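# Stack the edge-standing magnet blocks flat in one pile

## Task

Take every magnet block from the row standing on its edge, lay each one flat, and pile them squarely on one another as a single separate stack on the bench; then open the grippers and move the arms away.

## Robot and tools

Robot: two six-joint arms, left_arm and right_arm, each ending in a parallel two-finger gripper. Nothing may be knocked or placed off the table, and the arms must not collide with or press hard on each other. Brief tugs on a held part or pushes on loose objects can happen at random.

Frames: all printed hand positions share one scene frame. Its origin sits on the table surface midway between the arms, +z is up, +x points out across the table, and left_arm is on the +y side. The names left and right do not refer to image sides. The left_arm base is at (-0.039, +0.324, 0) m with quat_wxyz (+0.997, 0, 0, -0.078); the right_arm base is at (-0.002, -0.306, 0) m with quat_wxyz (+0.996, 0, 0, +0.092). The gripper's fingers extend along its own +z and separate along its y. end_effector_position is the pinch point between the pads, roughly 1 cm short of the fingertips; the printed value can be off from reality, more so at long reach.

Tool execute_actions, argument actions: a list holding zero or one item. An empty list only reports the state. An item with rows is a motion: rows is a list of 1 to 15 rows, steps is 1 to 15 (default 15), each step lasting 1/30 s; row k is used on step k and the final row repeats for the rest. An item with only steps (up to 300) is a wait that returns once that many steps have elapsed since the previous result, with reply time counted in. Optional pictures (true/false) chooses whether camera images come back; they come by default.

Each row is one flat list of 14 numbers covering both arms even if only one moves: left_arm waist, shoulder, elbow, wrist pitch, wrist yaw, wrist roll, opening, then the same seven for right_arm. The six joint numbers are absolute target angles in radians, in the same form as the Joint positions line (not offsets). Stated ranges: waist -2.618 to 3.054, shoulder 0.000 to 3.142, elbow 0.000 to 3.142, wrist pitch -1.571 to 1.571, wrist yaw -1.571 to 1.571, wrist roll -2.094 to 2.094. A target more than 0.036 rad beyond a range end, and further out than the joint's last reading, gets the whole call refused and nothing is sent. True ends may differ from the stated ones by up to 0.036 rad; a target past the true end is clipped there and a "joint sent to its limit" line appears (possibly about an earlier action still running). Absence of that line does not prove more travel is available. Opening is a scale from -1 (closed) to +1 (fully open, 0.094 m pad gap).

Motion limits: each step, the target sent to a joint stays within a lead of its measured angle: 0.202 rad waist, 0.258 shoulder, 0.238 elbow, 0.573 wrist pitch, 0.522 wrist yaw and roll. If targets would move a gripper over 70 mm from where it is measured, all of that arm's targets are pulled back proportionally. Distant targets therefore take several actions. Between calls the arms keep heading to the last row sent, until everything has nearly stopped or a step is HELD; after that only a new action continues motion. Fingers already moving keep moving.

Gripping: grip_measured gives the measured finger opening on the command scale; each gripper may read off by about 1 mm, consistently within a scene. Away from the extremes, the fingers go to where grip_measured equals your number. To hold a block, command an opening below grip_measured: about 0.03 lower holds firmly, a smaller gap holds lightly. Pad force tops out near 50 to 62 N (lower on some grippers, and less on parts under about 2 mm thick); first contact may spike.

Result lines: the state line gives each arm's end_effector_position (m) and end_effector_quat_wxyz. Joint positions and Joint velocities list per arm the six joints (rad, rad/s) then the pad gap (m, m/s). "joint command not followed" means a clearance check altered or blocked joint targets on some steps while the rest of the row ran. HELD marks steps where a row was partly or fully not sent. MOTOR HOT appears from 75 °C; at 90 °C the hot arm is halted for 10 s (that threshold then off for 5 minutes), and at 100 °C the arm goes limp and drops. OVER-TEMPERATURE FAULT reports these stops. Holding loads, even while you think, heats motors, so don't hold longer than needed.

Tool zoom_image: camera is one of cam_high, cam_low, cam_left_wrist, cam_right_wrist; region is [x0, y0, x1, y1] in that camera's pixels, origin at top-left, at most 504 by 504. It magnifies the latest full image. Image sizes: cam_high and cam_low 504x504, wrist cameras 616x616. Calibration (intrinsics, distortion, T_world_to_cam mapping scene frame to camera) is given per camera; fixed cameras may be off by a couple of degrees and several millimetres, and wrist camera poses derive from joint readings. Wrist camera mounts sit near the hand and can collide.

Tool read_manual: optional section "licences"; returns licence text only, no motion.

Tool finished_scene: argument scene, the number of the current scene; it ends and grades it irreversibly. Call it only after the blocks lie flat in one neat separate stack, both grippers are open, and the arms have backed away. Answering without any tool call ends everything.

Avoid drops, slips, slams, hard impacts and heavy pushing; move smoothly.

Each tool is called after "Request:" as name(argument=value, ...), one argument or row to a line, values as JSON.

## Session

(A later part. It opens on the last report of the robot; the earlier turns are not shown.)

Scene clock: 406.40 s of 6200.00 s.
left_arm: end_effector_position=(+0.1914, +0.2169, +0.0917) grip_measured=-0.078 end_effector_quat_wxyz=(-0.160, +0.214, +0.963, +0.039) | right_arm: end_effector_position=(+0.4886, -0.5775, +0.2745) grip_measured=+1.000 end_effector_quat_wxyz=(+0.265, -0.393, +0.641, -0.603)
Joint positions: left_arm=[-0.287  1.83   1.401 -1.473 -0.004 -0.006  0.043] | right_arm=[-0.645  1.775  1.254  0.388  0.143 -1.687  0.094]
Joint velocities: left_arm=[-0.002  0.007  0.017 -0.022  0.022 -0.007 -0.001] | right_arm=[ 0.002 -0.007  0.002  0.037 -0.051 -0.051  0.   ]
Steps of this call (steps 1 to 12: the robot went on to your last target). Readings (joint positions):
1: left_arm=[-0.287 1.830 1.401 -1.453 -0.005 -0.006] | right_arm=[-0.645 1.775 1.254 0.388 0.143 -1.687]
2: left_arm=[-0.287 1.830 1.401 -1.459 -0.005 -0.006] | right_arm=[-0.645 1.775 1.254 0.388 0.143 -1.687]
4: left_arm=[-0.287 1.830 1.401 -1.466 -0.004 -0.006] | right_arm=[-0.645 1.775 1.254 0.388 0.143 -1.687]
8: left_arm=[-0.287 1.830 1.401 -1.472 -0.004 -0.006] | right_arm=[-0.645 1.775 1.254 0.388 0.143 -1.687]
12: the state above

Request:
execute_actions(
  actions=[
    {"rows":[[-0.295,1.83,1.39,-1.46,0,-0.005,-0.13,-0.645,1.775,1.254,0.388,0.143,-1.687,1],[-0.295,1.835,1.38,-1.445,0,-0.005,-0.13,-0.645,1.775,1.254,0.388,0.143,-1.687,1],[-0.295,1.84,1.37,-1.43,0,-0.005,-0.13,-0.645,1.775,1.254,0.388,0.143,-1.687,1],[-0.295,1.845,1.36,-1.415,0,-0.005,-0.13,-0.645,1.775,1.254,0.388,0.143,-1.687,1],[-0.295,1.85,1.35,-1.4,0,-0.005,-0.13,-0.645,1.775,1.254,0.388,0.143,-1.687,1],[-0.295,1.855,1.34,-1.385,0,-0.005,-0.13,-0.645,1.775,1.254,0.388,0.143,-1.687,1],[-0.295,1.86,1.33,-1.37,0,-0.005,-0.13,-0.645,1.775,1.254,0.388,0.143,-1.687,1],[-0.295,1.865,1.32,-1.355,0,-0.005,-0.13,-0.645,1.775,1.254,0.388,0.143,-1.687,1],[-0.295,1.865,1.31,-1.34,0,-0.005,-0.13,-0.645,1.775,1.254,0.388,0.143,-1.687,1],[-0.295,1.865,1.3,-1.33,0,-0.005,-0.13,-0.645,1.775,1.254,0.388,0.143,-1.687,1],[-0.295,1.865,1.29,-1.33,0,-0.005,-0.13,-0.645,1.775,1.254,0.388,0.143,-1.687,1],[-0.295,1.865,1.284,-1.33,0,-0.005,-0.13,-0.645,1.775,1.254,0.388,0.143,-1.687,1]]},
  ],
  pictures=false,
)

Request:
execute_actions(
  actions=[
    {"steps":15},
  ],
)

Request:
zoom_image(
  camera="cam_low",
  region=[420, 300, 490, 360],
)

Request:
zoom_image(
  camera="cam_left_wrist",
  region=[220, 270, 400, 450],
)

Scene clock: 420.77 s of 6200.00 s.
left_arm: end_effector_position=(+0.1869, +0.2190, +0.0541) grip_measured=-0.078 end_effector_quat_wxyz=(-0.170, +0.213, +0.961, +0.041) | right_arm: end_effector_position=(+0.4886, -0.5775, +0.2745) grip_measured=+1.000 end_effector_quat_wxyz=(+0.265, -0.393, +0.641, -0.603)
Joint positions: left_arm=[-0.287  1.869  1.29  -1.344 -0.004 -0.006  0.043] | right_arm=[-0.645  1.775  1.254  0.388  0.143 -1.687  0.094]
Joint velocities: left_arm=[ 0.002  0.012 -0.076  0.066  0.007  0.007 -0.001] | right_arm=[-0.007 -0.042 -0.002  0.022 -0.051 -0.051  0.   ]
Steps of this call (steps 1 to 30: the robot went on to your last target; steps 31 to 90: nothing new was sent; then 10.87 s passed at rest; steps 91 to 105: all 15 steps of this action). Readings (joint positions):
91: left_arm=[-0.287 1.830 1.401 -1.473 -0.004 -0.006] | right_arm=[-0.645 1.775 1.254 0.388 0.143 -1.687]
92: left_arm=[-0.287 1.830 1.400 -1.469 -0.004 -0.006] | right_arm=[-0.645 1.775 1.254 0.388 0.143 -1.687]
94: left_arm=[-0.287 1.830 1.390 -1.453 -0.004 -0.006] | right_arm=[-0.645 1.775 1.254 0.388 0.143 -1.687]
98: left_arm=[-0.287 1.844 1.351 -1.408 -0.004 -0.006] | right_arm=[-0.645 1.775 1.254 0.388 0.143 -1.687]
105: the state above

Scene clock: 421.27 s of 6200.00 s.
left_arm: end_effector_position=(+0.1903, +0.2174, +0.0526) grip_measured=-0.078 end_effector_quat_wxyz=(-0.163, +0.214, +0.962, +0.039) | right_arm: end_effector_position=(+0.4886, -0.5775, +0.2745) grip_measured=+1.000 end_effector_quat_wxyz=(+0.265, -0.393, +0.641, -0.603)
Joint positions: left_arm=[-0.287  1.869  1.289 -1.328 -0.004 -0.006  0.043] | right_arm=[-0.645  1.775  1.254  0.388  0.143 -1.687  0.094]
Joint velocities: left_arm=[ 0.002 -0.012  0.007  0.037  0.022 -0.037  0.002] | right_arm=[ 0.017  0.027 -0.012  0.081  0.007 -0.022  0.   ]
Steps of this call (steps 1 to 15: the robot went on to your last target). Readings (joint positions):
1: left_arm=[-0.287 1.869 1.289 -1.342 -0.004 -0.006] | right_arm=[-0.645 1.775 1.254 0.388 0.143 -1.687]
2: left_arm=[-0.287 1.869 1.289 -1.340 -0.004 -0.006] | right_arm=[-0.645 1.775 1.254 0.388 0.143 -1.687]
4: left_arm=[-0.287 1.869 1.289 -1.334 -0.004 -0.006] | right_arm=[-0.645 1.775 1.254 0.388 0.143 -1.687]
8: left_arm=[-0.287 1.869 1.289 -1.329 -0.004 -0.006] | right_arm=[-0.645 1.775 1.254 0.388 0.143 -1.687]
15: the state above
camera_calibration (this result's frames):
cam_left_wrist: T_world_to_cam=[[-0.156863, -0.984666, -0.0763306, 0.239973], [-0.573687, 0.0279344, 0.818598, 0.103246], [-0.803914, 0.172197, -0.569273, 0.258476], [0, 0, 0, 1]] pos_world=[0.304666, 0.1889, 0.0809431]

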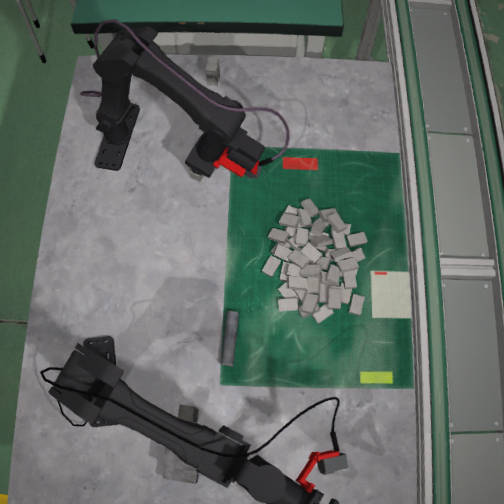

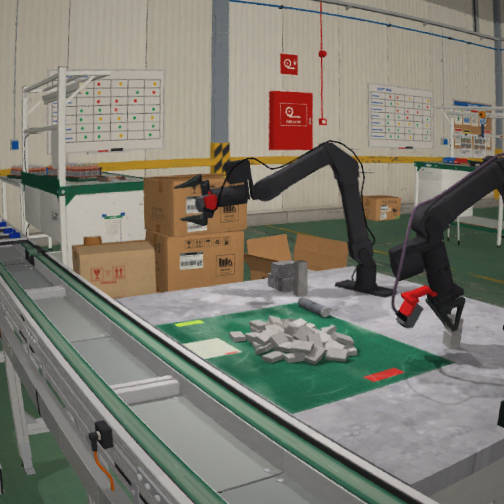

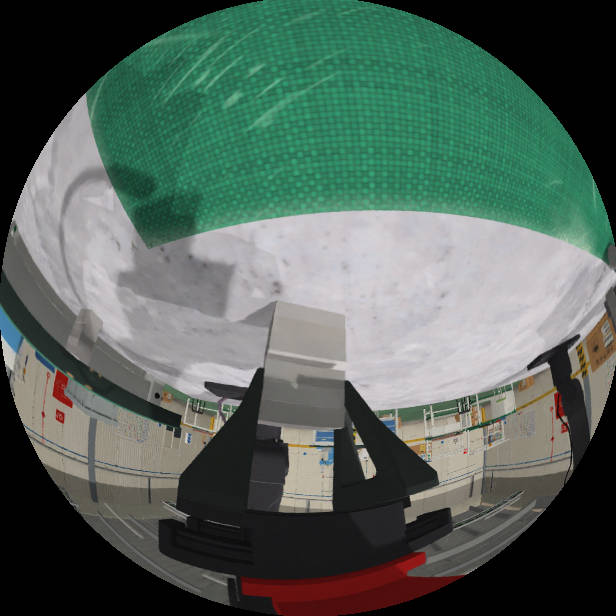

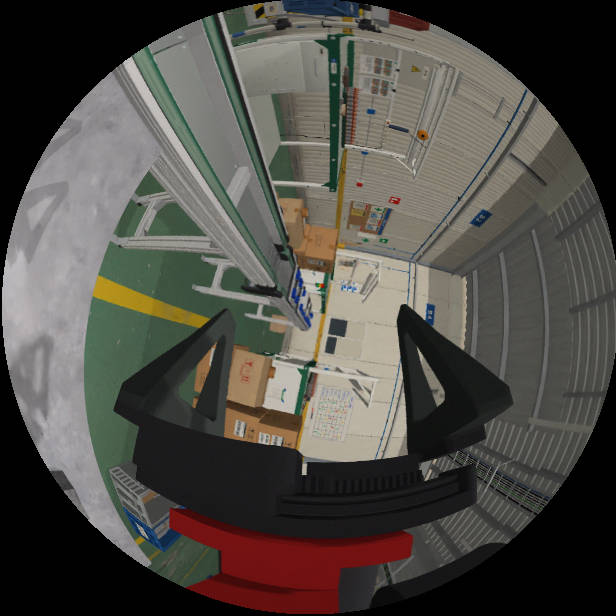

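Region (420, 300, 490, 360) of cam_low's 504x504 image, scaled by 7.200, with more detail than that image has; it fills the top 432 rows of this view, and the rest is white.

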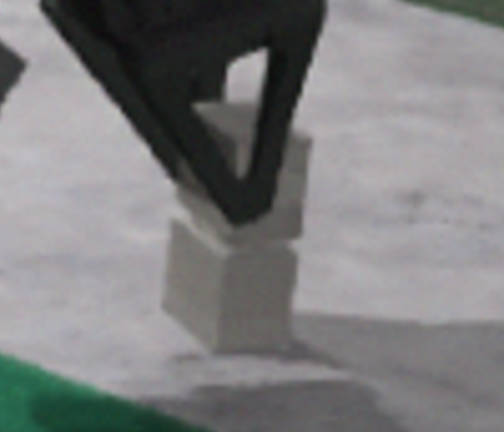

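Region (220, 270, 400, 450) of cam_left_wrist's 616x616 image, scaled by 2.800, with more detail than that image has.

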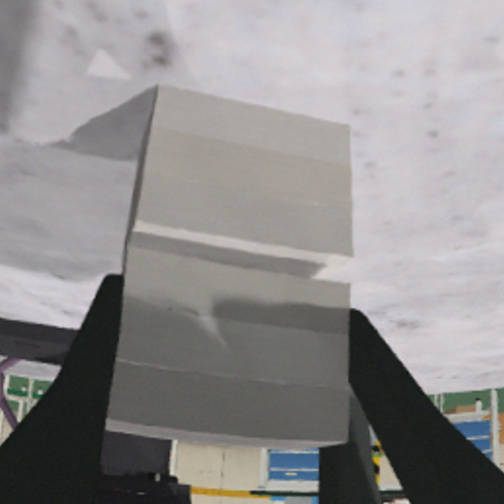

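Request:
execute_actions(
  actions=[
    {"rows":[[-0.302,1.87,1.284,-1.313,0,-0.005,-0.13,-0.645,1.775,1.254,0.388,0.143,-1.687,1],[-0.302,1.875,1.284,-1.313,0,-0.005,-0.13,-0.645,1.775,1.254,0.388,0.143,-1.687,1],[-0.302,1.88,1.284,-1.313,0,-0.005,-0.13,-0.645,1.775,1.254,0.388,0.143,-1.687,1],[-0.302,1.887,1.284,-1.313,0,-0.005,-0.13,-0.645,1.775,1.254,0.388,0.143,-1.687,1],[-0.302,1.895,1.284,-1.313,0,-0.005,-0.13,-0.645,1.775,1.254,0.388,0.143,-1.687,1]]},
  ],
)

Request:
zoom_image(
  camera="cam_low",
  region=[420, 300, 490, 360],
)

Request:
zoom_image(
  camera="cam_left_wrist",
  region=[220, 270, 400, 450],
)

Scene clock: 429.57 s of 6200.00 s.
left_arm: end_effector_position=(+0.1918, +0.2165, +0.0469) grip_measured=-0.078 end_effector_quat_wxyz=(-0.165, +0.215, +0.962, +0.041) | right_arm: end_effector_position=(+0.4886, -0.5775, +0.2745) grip_measured=+1.000 end_effector_quat_wxyz=(+0.265, -0.393, +0.641, -0.603)
Joint positions: left_arm=[-0.289  1.888  1.289 -1.314 -0.007 -0.006  0.043] | right_arm=[-0.645  1.775  1.254  0.388  0.143 -1.687  0.094]
Joint velocities: left_arm=[ 0.002  0.002 -0.012 -0.022 -0.007 -0.007  0.001] | right_arm=[-0.002 -0.002 -0.002  0.051  0.022  0.007  0.   ]
Steps of this call (steps 1 to 15: the robot went on to your last target; steps 16 to 90: nothing new was sent; then 4.80 s passed at rest; steps 91 to 105: all 15 steps of this action). Readings (joint positions):
91: left_arm=[-0.287 1.869 1.289 -1.326 -0.004 -0.006] | right_arm=[-0.645 1.775 1.254 0.388 0.143 -1.687]
92: left_arm=[-0.287 1.869 1.289 -1.324 -0.004 -0.006] | right_arm=[-0.645 1.775 1.254 0.388 0.143 -1.687]
94: left_arm=[-0.287 1.870 1.289 -1.320 -0.004 -0.006] | right_arm=[-0.645 1.775 1.254 0.388 0.143 -1.687]
98: left_arm=[-0.287 1.887 1.289 -1.314 -0.004 -0.006] | right_arm=[-0.645 1.775 1.254 0.388 0.143 -1.687]
105: the state above
camera_calibration (this result's frames):
cam_left_wrist: T_world_to_cam=[[-0.16074, -0.983704, -0.0805495, 0.239578], [-0.569674, 0.025822, 0.821465, 0.108395], [-0.805998, 0.17793, -0.564542, 0.255516], [0, 0, 0, 1]] pos_world=[0.306205, 0.187411, 0.0745043]

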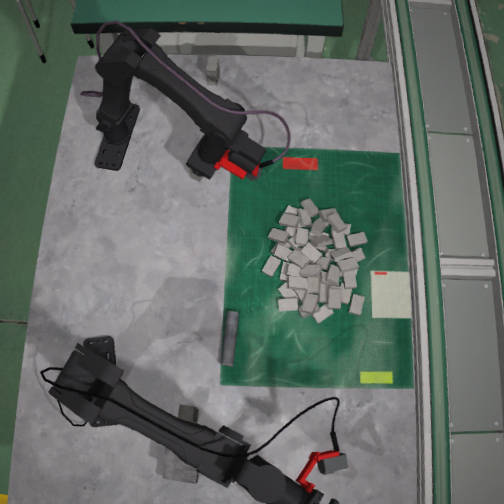

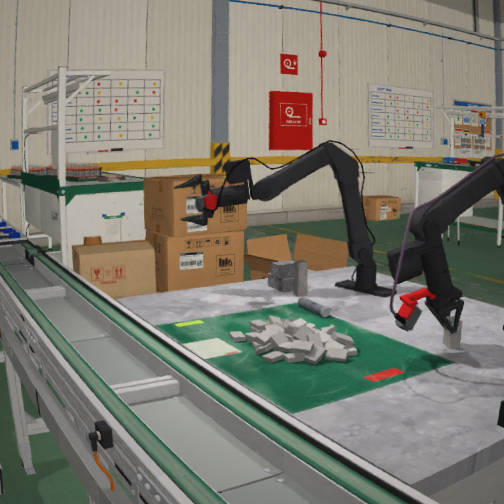

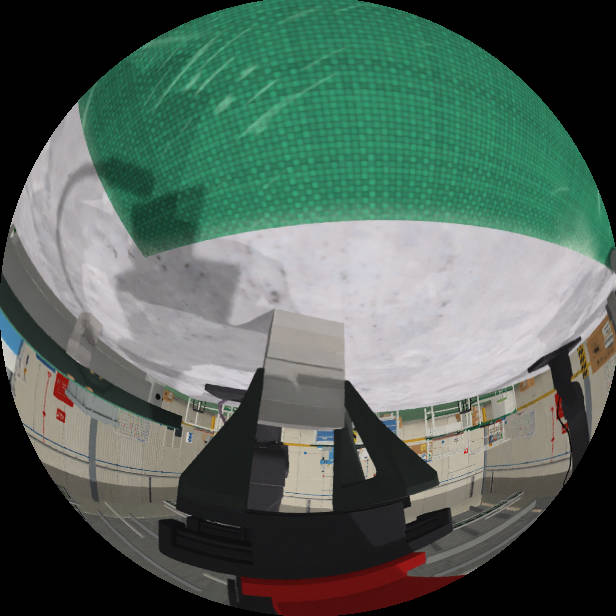

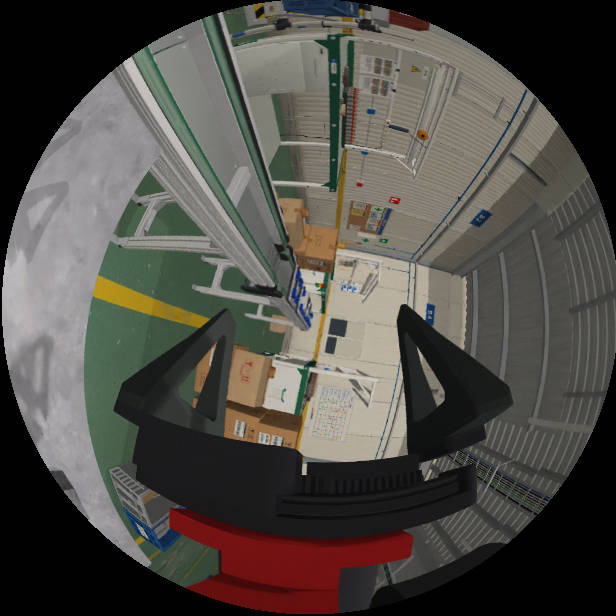

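Region (420, 300, 490, 360) of cam_low's 504x504 image, scaled by 7.200, with more detail than that image has; it fills the top 432 rows of this view, and the rest is white.

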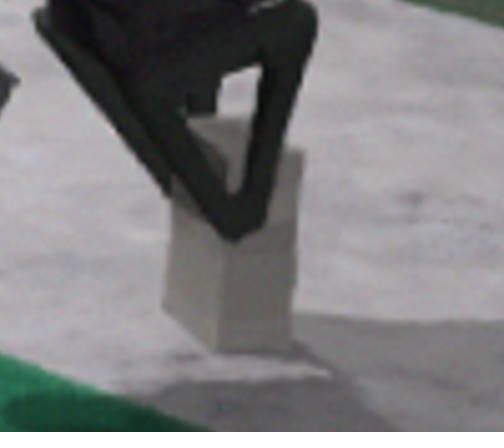

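Region (220, 270, 400, 450) of cam_left_wrist's 616x616 image, scaled by 2.800, with more detail than that image has.

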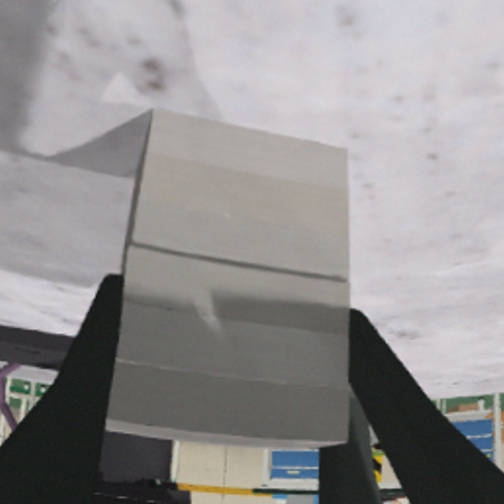

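Request:
execute_actions(
  actions=[
    {"rows":[[-0.29,1.88,1.29,-1.32,0,-0.005,-0.06,-0.645,1.775,1.254,0.388,0.143,-1.687,1],[-0.29,1.88,1.29,-1.32,0,-0.005,0,-0.645,1.775,1.254,0.388,0.143,-1.687,1],[-0.29,1.88,1.29,-1.32,0,-0.005,1,-0.645,1.775,1.254,0.388,0.143,-1.687,1],[-0.29,1.88,1.29,-1.32,0,-0.005,1,-0.645,1.775,1.254,0.388,0.143,-1.687,1],[-0.29,1.88,1.29,-1.32,0,-0.005,1,-0.645,1.775,1.254,0.388,0.143,-1.687,1],[-0.29,1.85,1.3,-1.32,0,-0.005,1,-0.645,1.775,1.254,0.388,0.143,-1.687,1],[-0.29,1.81,1.3,-1.32,0,-0.005,1,-0.645,1.775,1.254,0.388,0.143,-1.687,1],[-0.29,1.76,1.3,-1.32,0,-0.005,1,-0.645,1.775,1.254,0.388,0.143,-1.687,1],[-0.29,1.7,1.3,-1.32,0,-0.005,1,-0.645,1.775,1.254,0.388,0.143,-1.687,1],[-0.29,1.63,1.3,-1.32,0,-0.005,1,-0.645,1.775,1.254,0.388,0.143,-1.687,1],[-0.29,0.9,1.3,-1.32,0,-0.005,1,-0.645,1.775,1.254,0.388,0.143,-1.687,1]]},
  ],
  pictures=false,
)

Request:
execute_actions(
  actions=[
    {"steps":15},
  ],
)

Request:
zoom_image(
  camera="cam_low",
  region=[420, 300, 490, 360],
)

Scene clock: 438.77 s of 6200.00 s.
left_arm: end_effector_position=(+0.2010, +0.2119, +0.1569) grip_measured=+1.000 end_effector_quat_wxyz=(+0.059, +0.217, +0.974, -0.010) | right_arm: end_effector_position=(+0.4886, -0.5775, +0.2745) grip_measured=+1.000 end_effector_quat_wxyz=(+0.265, -0.393, +0.641, -0.603)
Joint positions: left_arm=[-0.289  1.437  1.289 -1.304 -0.006 -0.006  0.094] | right_arm=[-0.645  1.775  1.254  0.388  0.143 -1.687  0.094]
Joint velocities: left_arm=[ 0.012 -2.4    0.002  0.051  0.037  0.022  0.   ] | right_arm=[ 0.017 -0.022 -0.007 -0.051  0.022  0.007  0.   ]
Steps of this call (steps 1 to 15: the robot went on to your last target; steps 16 to 90: nothing new was sent; then 5.70 s passed at rest; steps 91 to 105: all 15 steps of this action). Readings (joint positions):
91: left_arm=[-0.289 1.888 1.289 -1.314 -0.007 -0.006] | right_arm=[-0.645 1.775 1.254 0.388 0.143 -1.687]
92: left_arm=[-0.289 1.888 1.289 -1.314 -0.007 -0.006] | right_arm=[-0.645 1.775 1.254 0.388 0.143 -1.687]
94: left_arm=[-0.289 1.888 1.289 -1.314 -0.006 -0.006] | right_arm=[-0.645 1.775 1.254 0.388 0.143 -1.687]
98: left_arm=[-0.289 1.870 1.289 -1.314 -0.006 -0.006] | right_arm=[-0.645 1.775 1.254 0.388 0.143 -1.687]
105: the state above

Scene clock: 439.27 s of 6200.00 s.
left_arm: end_effector_position=(+0.1508, +0.2359, +0.2844) grip_measured=+1.000 end_effector_quat_wxyz=(+0.324, +0.204, +0.921, -0.071) | right_arm: end_effector_position=(+0.4886, -0.5775, +0.2745) grip_measured=+1.000 end_effector_quat_wxyz=(+0.265, -0.393, +0.641, -0.603)
Joint positions: left_arm=[-0.289  0.892  1.308 -1.311 -0.006 -0.006  0.094] | right_arm=[-0.645  1.775  1.254  0.388  0.143 -1.687  0.094]
Joint velocities: left_arm=[-0.012  0.046 -0.012 -0.022  0.037 -0.037  0.   ] | right_arm=[-0.022 -0.002 -0.002 -0.007 -0.051  0.022  0.   ]
Steps of this call (steps 1 to 15: the robot went on to your last target). Readings (joint positions):
1: left_arm=[-0.289 1.353 1.289 -1.303 -0.006 -0.006] | right_arm=[-0.645 1.775 1.254 0.388 0.143 -1.687]
2: left_arm=[-0.289 1.269 1.289 -1.302 -0.006 -0.006] | right_arm=[-0.645 1.775 1.254 0.388 0.143 -1.687]
4: left_arm=[-0.289 1.101 1.289 -1.299 -0.006 -0.006] | right_arm=[-0.645 1.775 1.254 0.388 0.143 -1.687]
8: left_arm=[-0.289 0.875 1.306 -1.308 -0.006 -0.006] | right_arm=[-0.645 1.775 1.254 0.388 0.143 -1.687]
15: the state above
camera_calibration (this result's frames):
cam_left_wrist: T_world_to_cam=[[-0.218855, -0.955981, 0.195454, 0.194945], [-0.975399, 0.219769, -0.0172729, 0.143337], [-0.026442, -0.194426, -0.980561, 0.441689], [0, 0, 0, 1]] pos_world=[0.194154, 0.240739, 0.397476]

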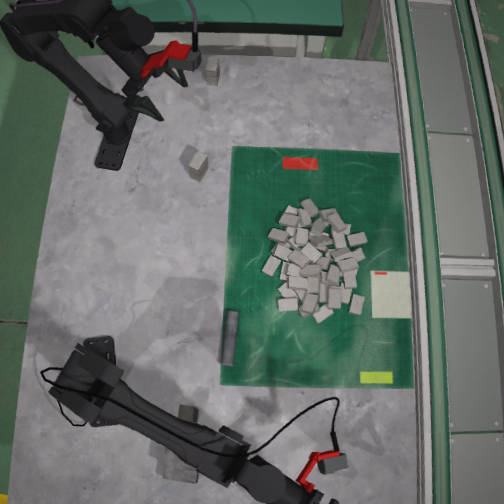

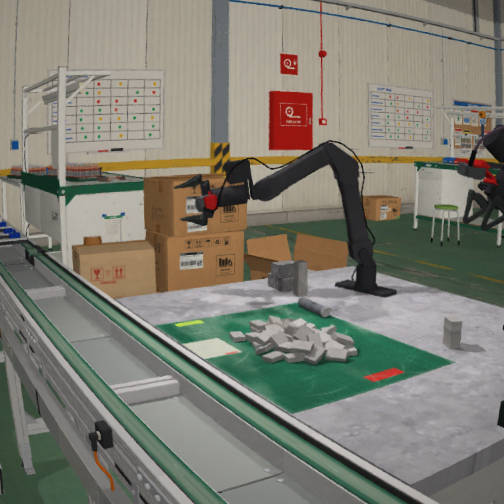

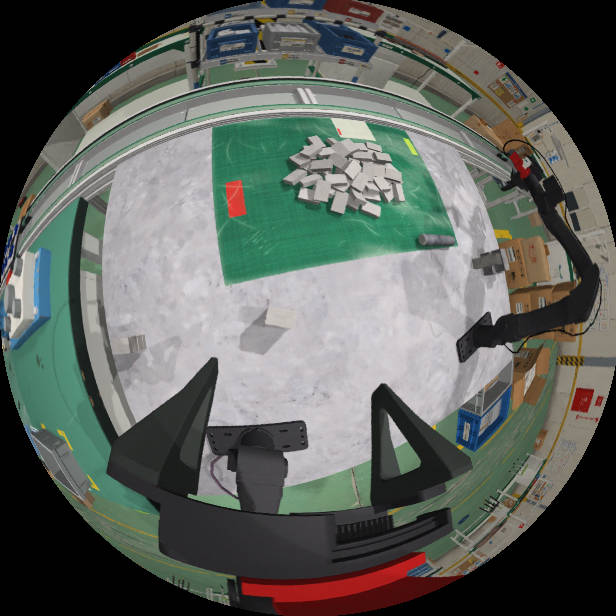

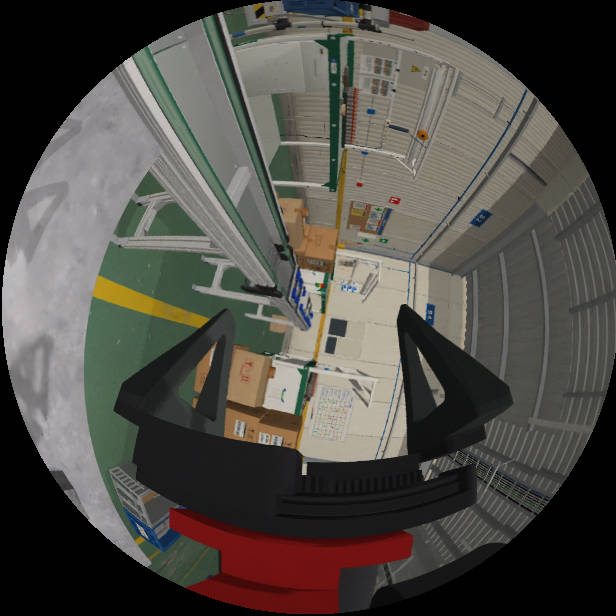

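Region (420, 300, 490, 360) of cam_low's 504x504 image, scaled by 7.200, with more detail than that image has; it fills the top 432 rows of this view, and the rest is white.

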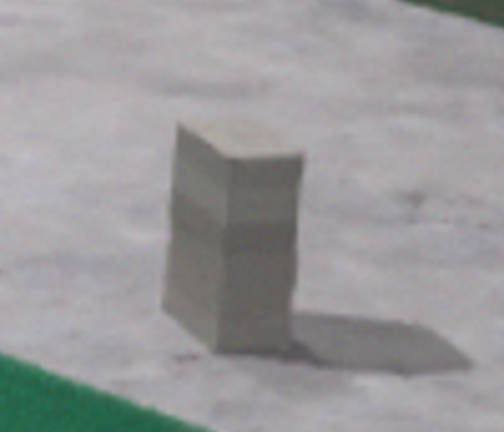

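Request:
finished_scene(
  scene=1,
)

The scene is finished: the task was done.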